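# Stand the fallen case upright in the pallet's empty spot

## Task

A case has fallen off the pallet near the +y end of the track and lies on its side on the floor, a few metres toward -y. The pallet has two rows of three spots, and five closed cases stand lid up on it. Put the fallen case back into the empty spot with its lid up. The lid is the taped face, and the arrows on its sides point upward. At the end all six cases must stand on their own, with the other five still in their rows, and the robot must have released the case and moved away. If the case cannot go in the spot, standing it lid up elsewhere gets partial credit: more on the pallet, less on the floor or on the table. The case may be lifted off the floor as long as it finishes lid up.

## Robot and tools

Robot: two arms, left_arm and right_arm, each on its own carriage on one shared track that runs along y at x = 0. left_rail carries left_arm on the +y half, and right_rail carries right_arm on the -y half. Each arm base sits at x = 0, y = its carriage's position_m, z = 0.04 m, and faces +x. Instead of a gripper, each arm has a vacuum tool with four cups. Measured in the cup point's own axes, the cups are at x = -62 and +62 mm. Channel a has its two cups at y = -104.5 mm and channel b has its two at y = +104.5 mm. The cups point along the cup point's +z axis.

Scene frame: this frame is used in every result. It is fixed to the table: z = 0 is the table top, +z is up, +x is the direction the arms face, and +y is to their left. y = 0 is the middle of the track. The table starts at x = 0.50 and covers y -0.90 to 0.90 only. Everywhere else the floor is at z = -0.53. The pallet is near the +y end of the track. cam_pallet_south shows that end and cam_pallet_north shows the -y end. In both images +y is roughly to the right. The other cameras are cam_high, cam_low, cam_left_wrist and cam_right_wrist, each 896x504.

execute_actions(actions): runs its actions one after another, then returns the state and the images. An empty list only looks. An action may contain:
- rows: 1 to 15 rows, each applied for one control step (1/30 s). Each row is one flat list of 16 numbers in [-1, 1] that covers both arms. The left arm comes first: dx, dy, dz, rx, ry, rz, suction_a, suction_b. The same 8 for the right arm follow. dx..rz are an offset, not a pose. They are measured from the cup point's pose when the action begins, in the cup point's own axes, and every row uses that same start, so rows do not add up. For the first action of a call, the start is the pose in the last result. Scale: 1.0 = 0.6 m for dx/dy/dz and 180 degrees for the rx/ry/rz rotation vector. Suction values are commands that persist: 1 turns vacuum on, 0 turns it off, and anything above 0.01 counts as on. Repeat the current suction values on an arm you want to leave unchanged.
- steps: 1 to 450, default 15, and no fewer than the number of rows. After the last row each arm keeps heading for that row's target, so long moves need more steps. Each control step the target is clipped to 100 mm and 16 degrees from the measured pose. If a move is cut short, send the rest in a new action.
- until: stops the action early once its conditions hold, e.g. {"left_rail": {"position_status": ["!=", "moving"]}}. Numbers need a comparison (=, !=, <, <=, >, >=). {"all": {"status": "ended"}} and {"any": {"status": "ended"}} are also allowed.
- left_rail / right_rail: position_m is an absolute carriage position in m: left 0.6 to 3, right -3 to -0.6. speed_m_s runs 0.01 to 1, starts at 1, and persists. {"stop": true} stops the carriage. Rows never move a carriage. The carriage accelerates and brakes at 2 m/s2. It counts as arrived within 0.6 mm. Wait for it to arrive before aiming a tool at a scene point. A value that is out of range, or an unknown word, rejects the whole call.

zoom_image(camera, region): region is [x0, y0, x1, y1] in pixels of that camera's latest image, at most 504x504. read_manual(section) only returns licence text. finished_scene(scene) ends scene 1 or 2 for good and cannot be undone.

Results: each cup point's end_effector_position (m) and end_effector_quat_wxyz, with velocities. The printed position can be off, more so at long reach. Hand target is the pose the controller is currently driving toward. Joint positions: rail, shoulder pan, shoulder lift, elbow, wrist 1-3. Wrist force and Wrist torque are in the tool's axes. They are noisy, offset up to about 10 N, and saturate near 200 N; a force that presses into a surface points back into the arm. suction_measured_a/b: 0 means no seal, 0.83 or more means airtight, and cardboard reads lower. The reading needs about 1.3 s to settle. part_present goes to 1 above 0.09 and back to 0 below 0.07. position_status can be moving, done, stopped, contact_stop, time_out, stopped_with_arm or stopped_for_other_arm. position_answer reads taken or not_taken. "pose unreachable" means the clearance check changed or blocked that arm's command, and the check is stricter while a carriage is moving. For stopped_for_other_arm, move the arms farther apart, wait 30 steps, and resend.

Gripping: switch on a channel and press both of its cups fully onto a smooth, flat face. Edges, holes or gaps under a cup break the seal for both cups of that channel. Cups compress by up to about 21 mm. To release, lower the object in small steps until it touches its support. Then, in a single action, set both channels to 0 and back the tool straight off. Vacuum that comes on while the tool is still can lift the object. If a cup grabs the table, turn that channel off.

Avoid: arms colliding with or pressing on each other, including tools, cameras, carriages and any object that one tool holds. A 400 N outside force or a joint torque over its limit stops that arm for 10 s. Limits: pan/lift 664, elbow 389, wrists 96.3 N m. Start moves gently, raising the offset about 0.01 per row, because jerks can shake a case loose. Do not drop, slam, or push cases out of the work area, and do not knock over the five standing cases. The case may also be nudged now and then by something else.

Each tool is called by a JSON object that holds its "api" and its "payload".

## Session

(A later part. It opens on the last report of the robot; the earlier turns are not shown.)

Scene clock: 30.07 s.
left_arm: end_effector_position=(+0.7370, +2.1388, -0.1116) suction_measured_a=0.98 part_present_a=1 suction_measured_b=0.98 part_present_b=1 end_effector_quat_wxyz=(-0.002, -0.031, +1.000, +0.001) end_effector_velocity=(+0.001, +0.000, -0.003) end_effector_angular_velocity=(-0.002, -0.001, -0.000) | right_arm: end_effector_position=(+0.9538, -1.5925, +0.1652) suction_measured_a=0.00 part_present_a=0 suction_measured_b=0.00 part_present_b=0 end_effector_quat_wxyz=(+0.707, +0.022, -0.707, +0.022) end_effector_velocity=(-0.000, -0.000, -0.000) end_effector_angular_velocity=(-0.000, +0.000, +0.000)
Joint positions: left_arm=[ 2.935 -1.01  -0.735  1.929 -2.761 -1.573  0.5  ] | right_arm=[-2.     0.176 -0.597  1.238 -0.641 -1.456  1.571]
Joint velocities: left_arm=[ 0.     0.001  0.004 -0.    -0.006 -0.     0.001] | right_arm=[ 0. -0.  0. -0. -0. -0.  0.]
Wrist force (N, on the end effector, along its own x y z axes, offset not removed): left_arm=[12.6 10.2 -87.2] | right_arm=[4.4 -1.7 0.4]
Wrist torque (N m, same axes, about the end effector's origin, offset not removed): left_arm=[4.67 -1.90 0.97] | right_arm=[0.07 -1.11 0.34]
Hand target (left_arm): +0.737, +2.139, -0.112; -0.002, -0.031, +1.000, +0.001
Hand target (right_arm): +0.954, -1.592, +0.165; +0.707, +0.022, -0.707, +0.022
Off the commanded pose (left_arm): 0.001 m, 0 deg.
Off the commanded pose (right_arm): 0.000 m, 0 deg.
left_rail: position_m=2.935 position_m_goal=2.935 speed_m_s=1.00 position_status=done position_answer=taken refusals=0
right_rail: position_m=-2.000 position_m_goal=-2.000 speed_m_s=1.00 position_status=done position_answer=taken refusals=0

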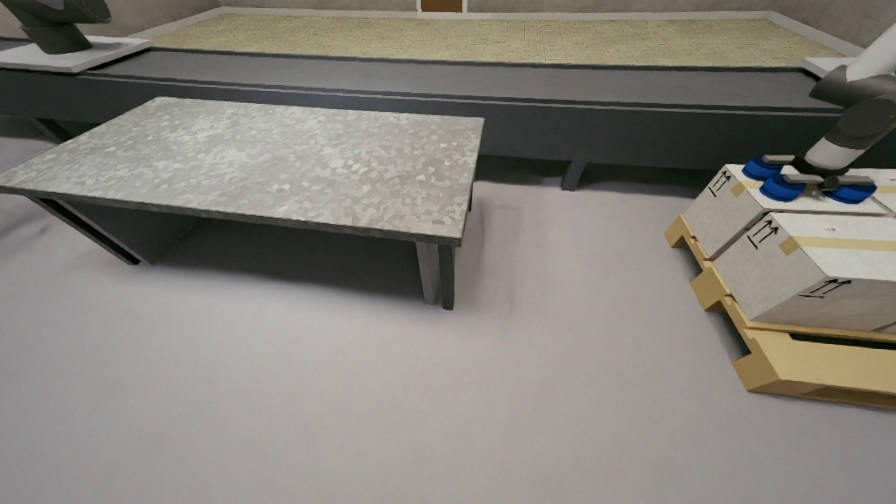

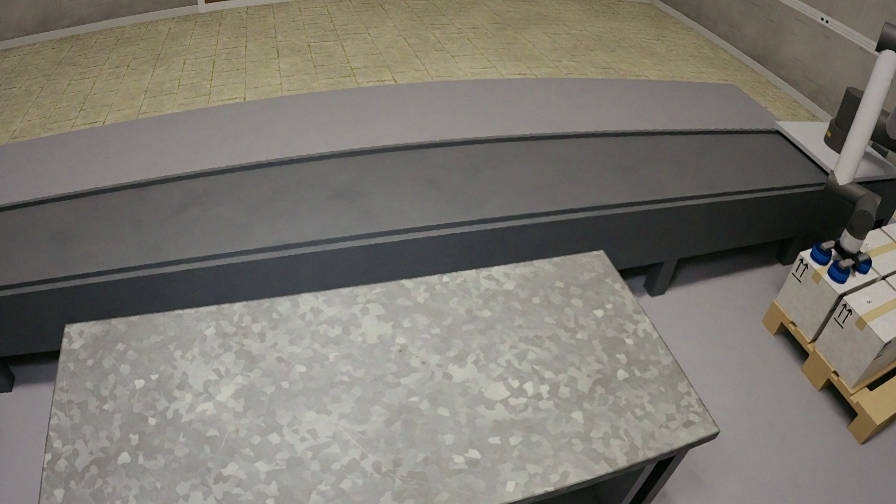

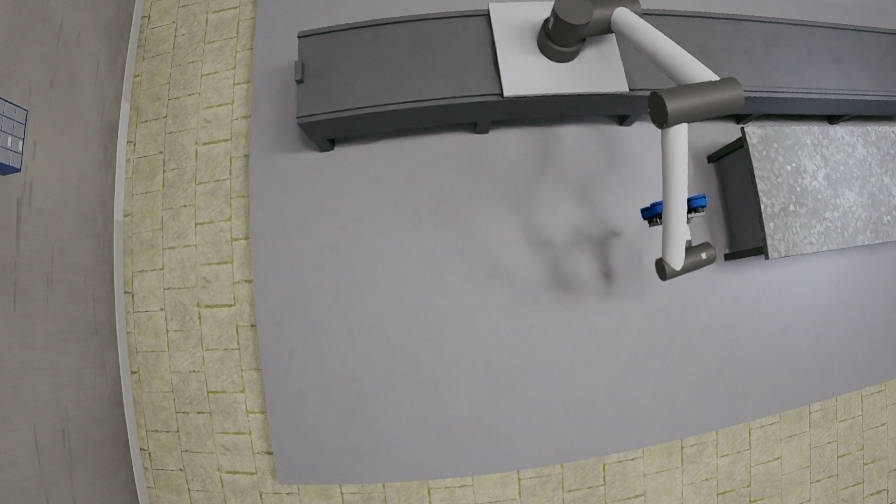

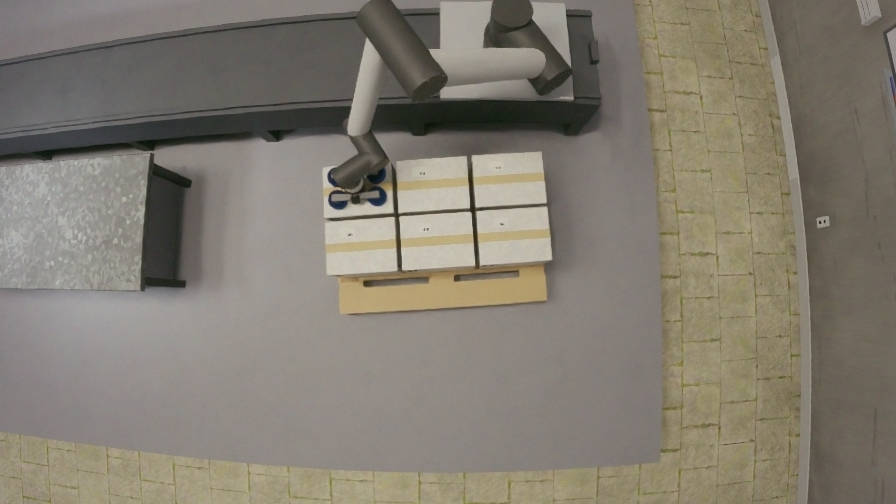

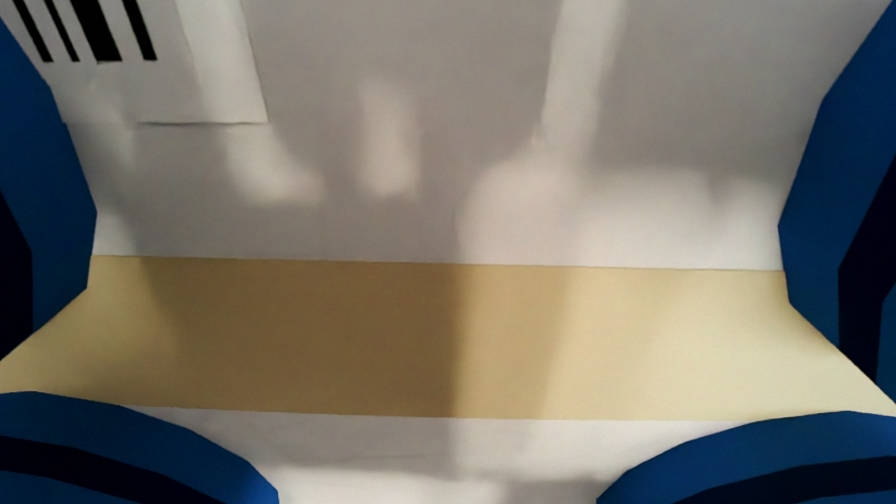

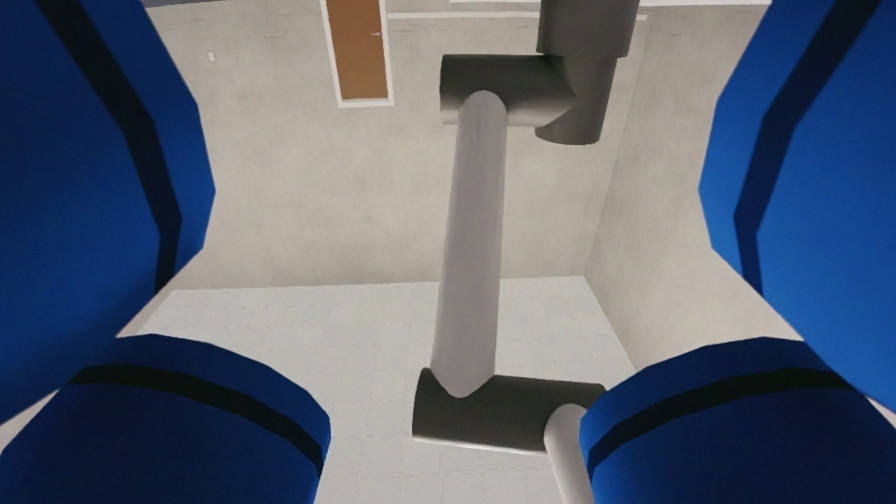

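The case is aligned and touching the pallet, so I'm releasing it and retreating.

{"api": "execute_actions", "payload": {"actions": [{"rows":[[0,0,-0.002,0,0,0,0,0,0,0,0,0,0,0,0,0],[0,0,-0.005,0,0,0,0,0,0,0,0,0,0,0,0,0],[0,0,-0.009,0,0,0,0,0,0,0,0,0,0,0,0,0],[0,0,-0.014,0,0,0,0,0,0,0,0,0,0,0,0,0],[0,0,-0.02,0,0,0,0,0,0,0,0,0,0,0,0,0],[0,0,-0.028,0,0,0,0,0,0,0,0,0,0,0,0,0],[0,0,-0.038,0,0,0,0,0,0,0,0,0,0,0,0,0],[0,0,-0.05,0,0,0,0,0,0,0,0,0,0,0,0,0],[0,0,-0.07,0,0,0,0,0,0,0,0,0,0,0,0,0],[0,0,-0.095,0,0,0,0,0,0,0,0,0,0,0,0,0],[0,0,-0.125,0,0,0,0,0,0,0,0,0,0,0,0,0],[0,0,-0.16,0,0,0,0,0,0,0,0,0,0,0,0,0],[0,0,-0.2,0,0,0,0,0,0,0,0,0,0,0,0,0],[0,0,-0.25,0,0,0,0,0,0,0,0,0,0,0,0,0],[0,0,-0.3,0,0,0,0,0,0,0,0,0,0,0,0,0]],"steps":20},{"left_rail":{"position_m":2.3},"steps":2}]}}

Scene clock: 31.27 s.
left_arm: end_effector_position=(+0.7380, +2.1372, +0.0445) suction_measured_a=0.00 part_present_a=0 suction_measured_b=0.00 part_present_b=0 end_effector_quat_wxyz=(-0.001, -0.031, +1.000, +0.000) end_effector_velocity=(-0.003, -0.054, +0.180) end_effector_angular_velocity=(+0.007, +0.004, -0.000) | right_arm: end_effector_position=(+0.9538, -1.5925, +0.1652) suction_measured_a=0.00 part_present_a=0 suction_measured_b=0.00 part_present_b=0 end_effector_quat_wxyz=(+0.707, +0.022, -0.707, +0.022) end_effector_velocity=(-0.000, +0.000, -0.000) end_effector_angular_velocity=(-0.000, +0.000, -0.000)
Joint positions: left_arm=[ 2.934 -1.009 -0.908  1.933 -2.595 -1.573  0.5  ] | right_arm=[-2.     0.176 -0.597  1.238 -0.641 -1.456  1.571]
Joint velocities: left_arm=[-0.058 -0.    -0.194 -0.013  0.214  0.    -0.   ] | right_arm=[ 0. -0.  0. -0.  0.  0.  0.]
Wrist force (N, on the end effector, along its own x y z axes, offset not removed): left_arm=[2.6 3.3 1.8] | right_arm=[4.5 0.4 1.8]
Wrist torque (N m, same axes, about the end effector's origin, offset not removed): left_arm=[0.59 -0.85 0.59] | right_arm=[0.35 -0.96 0.29]
Hand target (left_arm): +0.737, +2.132, +0.068; -0.001, -0.031, +1.000, +0.001
Hand target (right_arm): +0.954, -1.592, +0.165; +0.707, +0.022, -0.707, +0.022
Off the commanded pose (left_arm): 0.024 m, 0 deg.
Off the commanded pose (right_arm): 0.000 m, 0 deg.
left_rail: position_m=2.934 position_m_goal=2.300 speed_m_s=1.00 position_status=moving position_answer=taken refusals=0
right_rail: position_m=-2.000 position_m_goal=-2.000 speed_m_s=1.00 position_status=done position_answer=taken refusals=0

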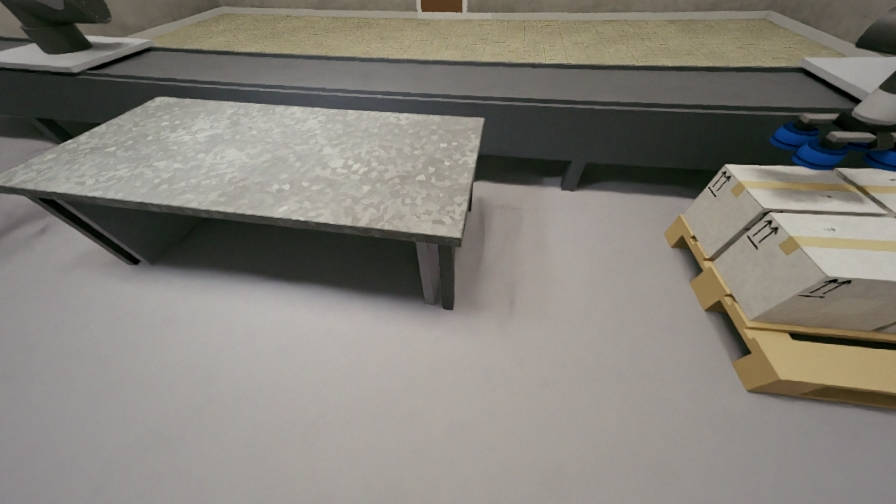

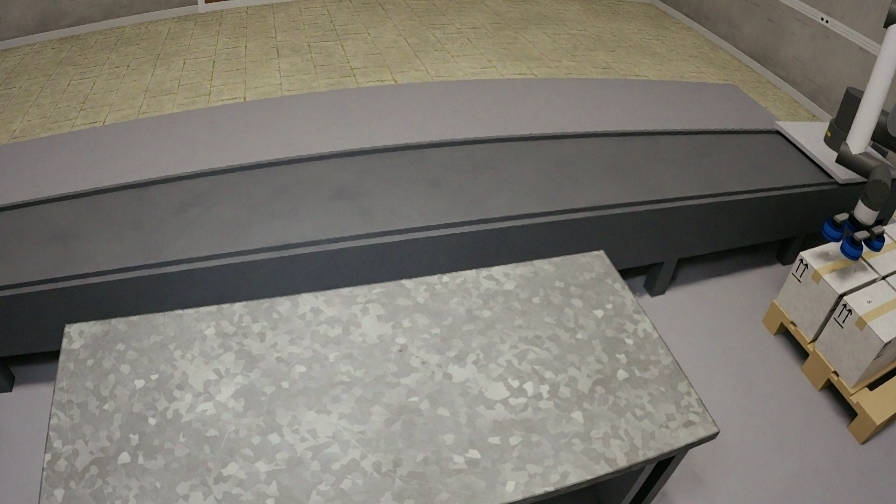

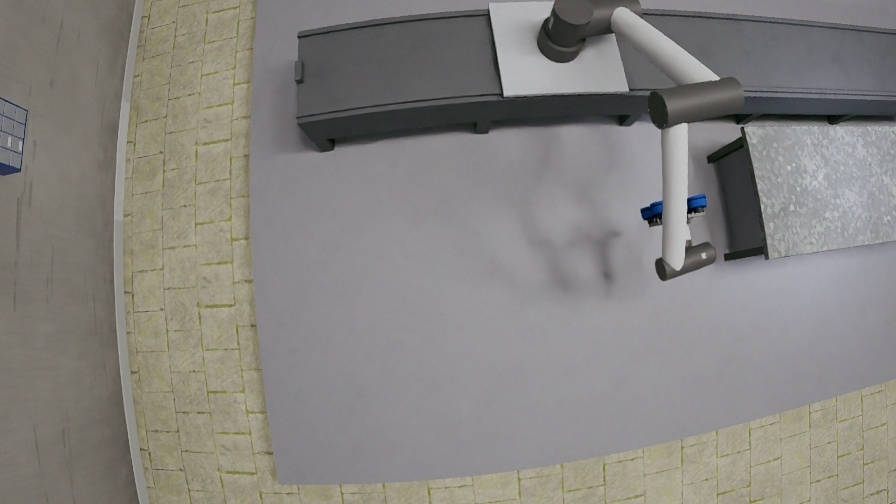

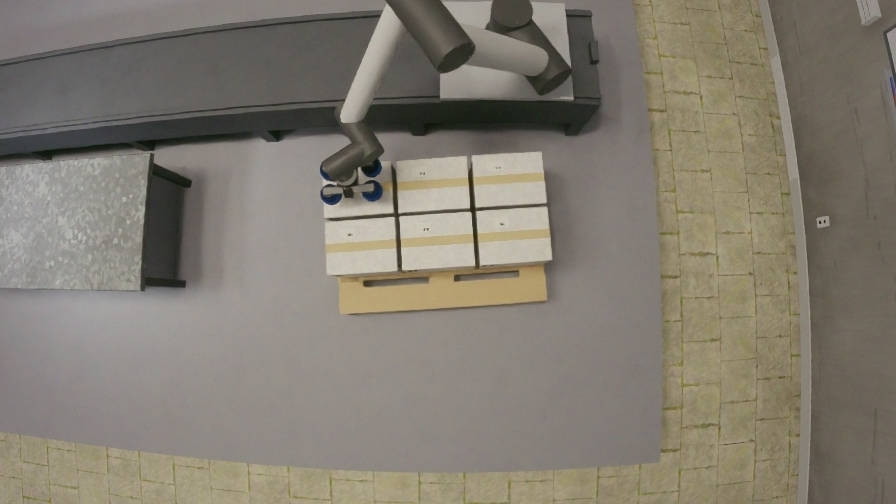

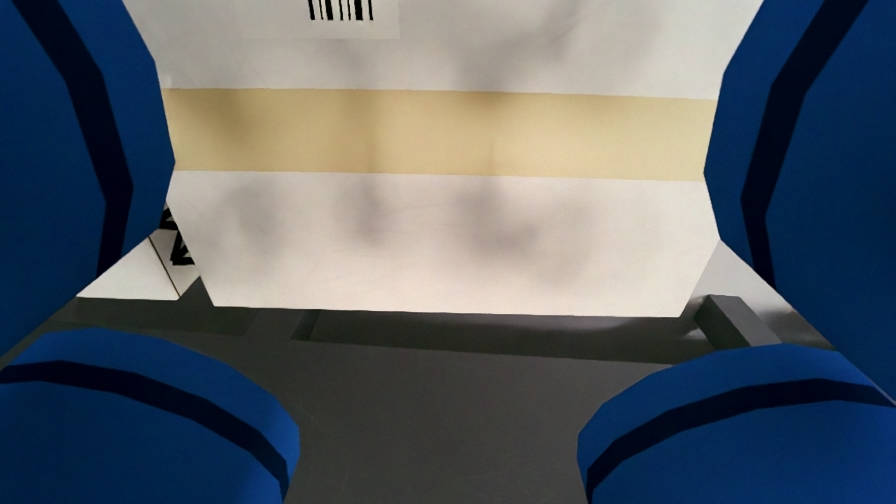

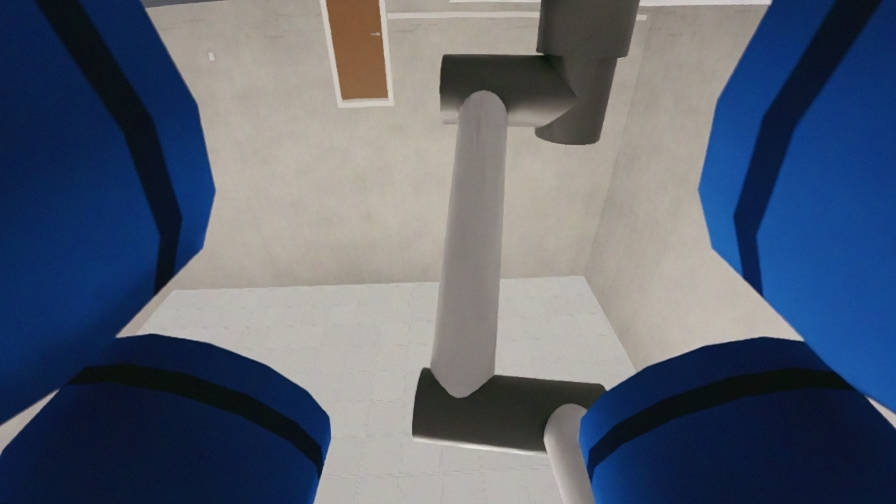

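{"api": "execute_actions", "payload": {"actions": [{"steps":60,"until":{"left_rail":{"position_status":["!=","moving"]}}}]}}

Scene clock: 32.40 s.
left_arm: end_effector_position=(+0.7372, +1.5034, +0.0683) suction_measured_a=0.00 part_present_a=0 suction_measured_b=0.00 part_present_b=0 end_effector_quat_wxyz=(-0.002, -0.031, +1.000, +0.001) end_effector_velocity=(+0.001, +0.003, +0.000) end_effector_angular_velocity=(+0.001, +0.001, +0.002) | right_arm: end_effector_position=(+0.9538, -1.5925, +0.1652) suction_measured_a=0.00 part_present_a=0 suction_measured_b=0.00 part_present_b=0 end_effector_quat_wxyz=(+0.707, +0.022, -0.707, +0.022) end_effector_velocity=(+0.000, +0.000, +0.000) end_effector_angular_velocity=(+0.000, -0.000, +0.000)
Joint positions: left_arm=[ 2.3   -1.01  -0.934  1.931 -2.565 -1.573  0.5  ] | right_arm=[-2.     0.176 -0.597  1.238 -0.641 -1.456  1.571]
Joint velocities: left_arm=[ 0.     0.002 -0.001  0.002  0.001  0.    -0.   ] | right_arm=[ 0.  0. -0.  0.  0. -0. -0.]
Wrist force (N, on the end effector, along its own x y z axes, offset not removed): left_arm=[2.6 -1.8 7.2] | right_arm=[3.3 -2.2 -3.6]
Wrist torque (N m, same axes, about the end effector's origin, offset not removed): left_arm=[0.02 -0.80 0.61] | right_arm=[-0.01 -0.83 0.39]
Hand target (left_arm): +0.737, +1.503, +0.068; -0.002, -0.031, +1.000, +0.001
Hand target (right_arm): +0.954, -1.592, +0.165; +0.707, +0.022, -0.707, +0.022
Off the commanded pose (left_arm): 0.000 m, 0 deg.
Off the commanded pose (right_arm): 0.000 m, 0 deg.
left_rail: position_m=2.300 position_m_goal=2.300 speed_m_s=1.00 position_status=done position_answer=taken refusals=0
right_rail: position_m=-2.000 position_m_goal=-2.000 speed_m_s=1.00 position_status=done position_answer=taken refusals=0

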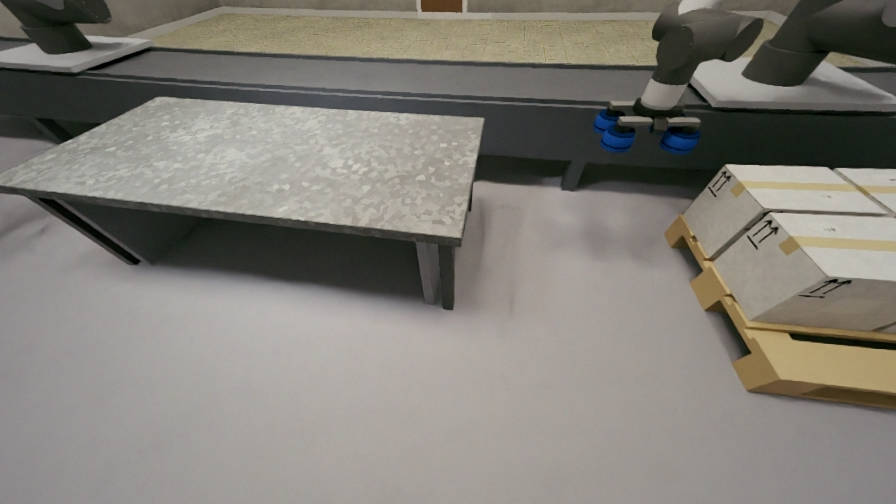

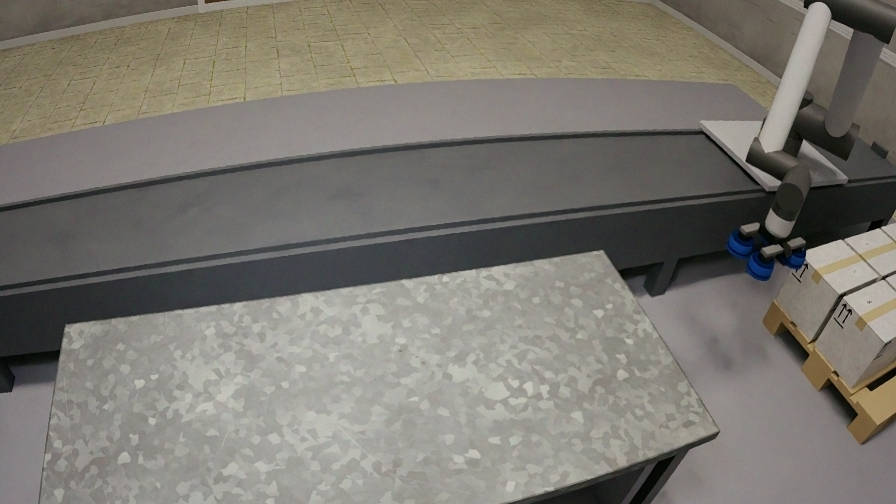

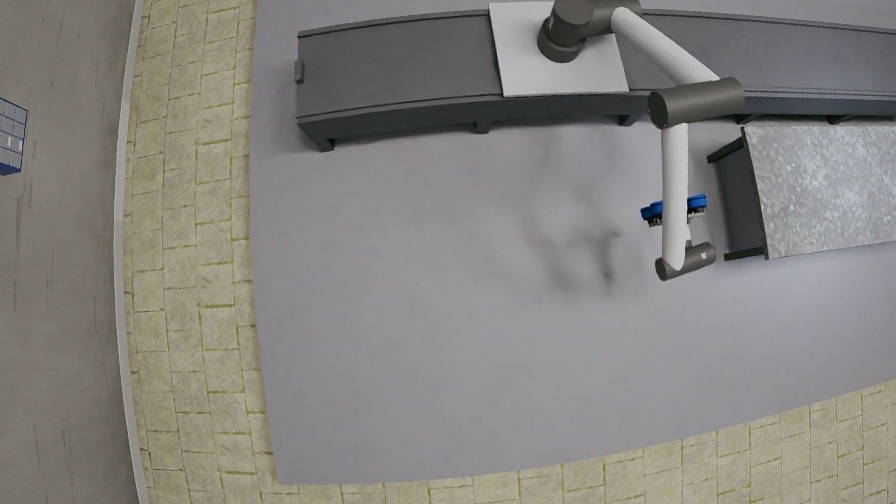

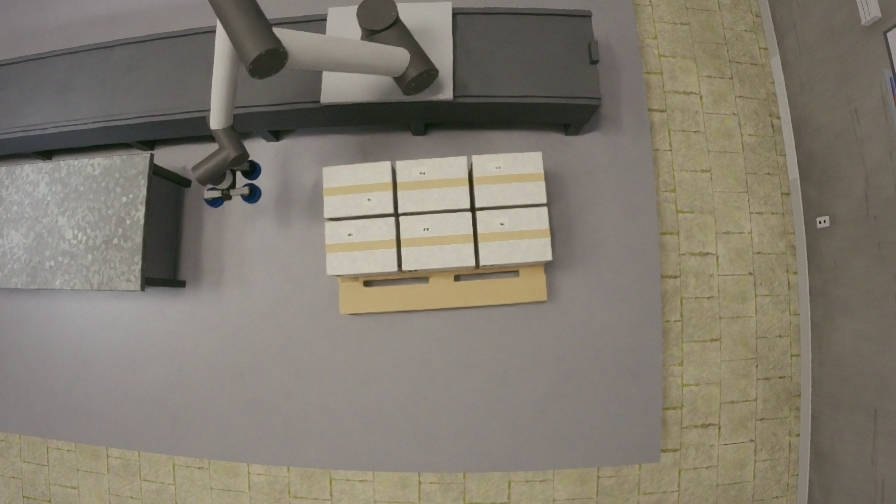

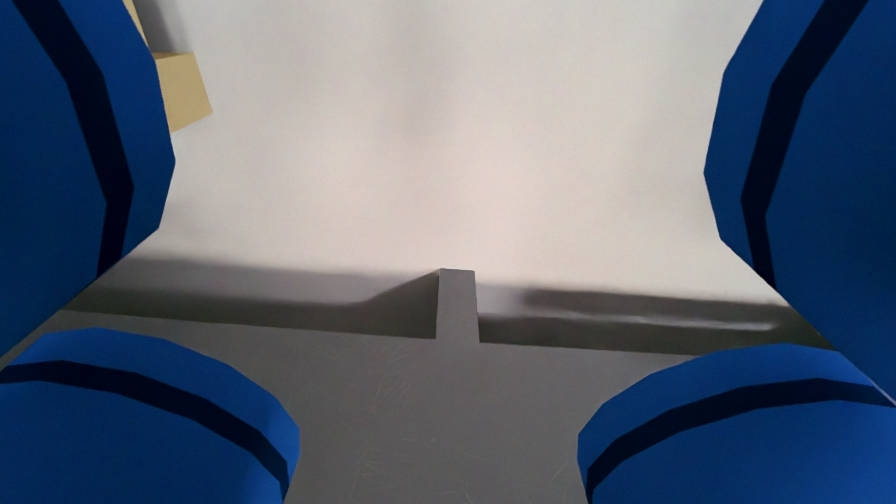

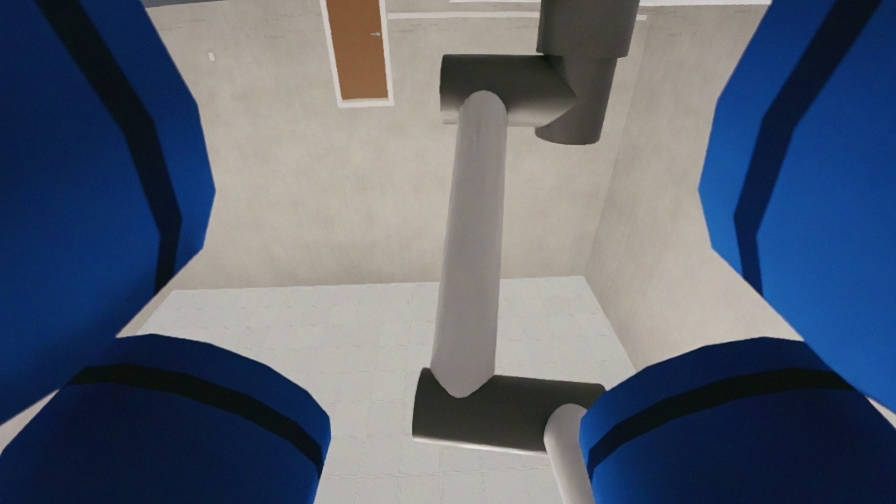

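{"api": "finished_scene", "payload": {"scene": 2}}

The scene is finished: the task was done.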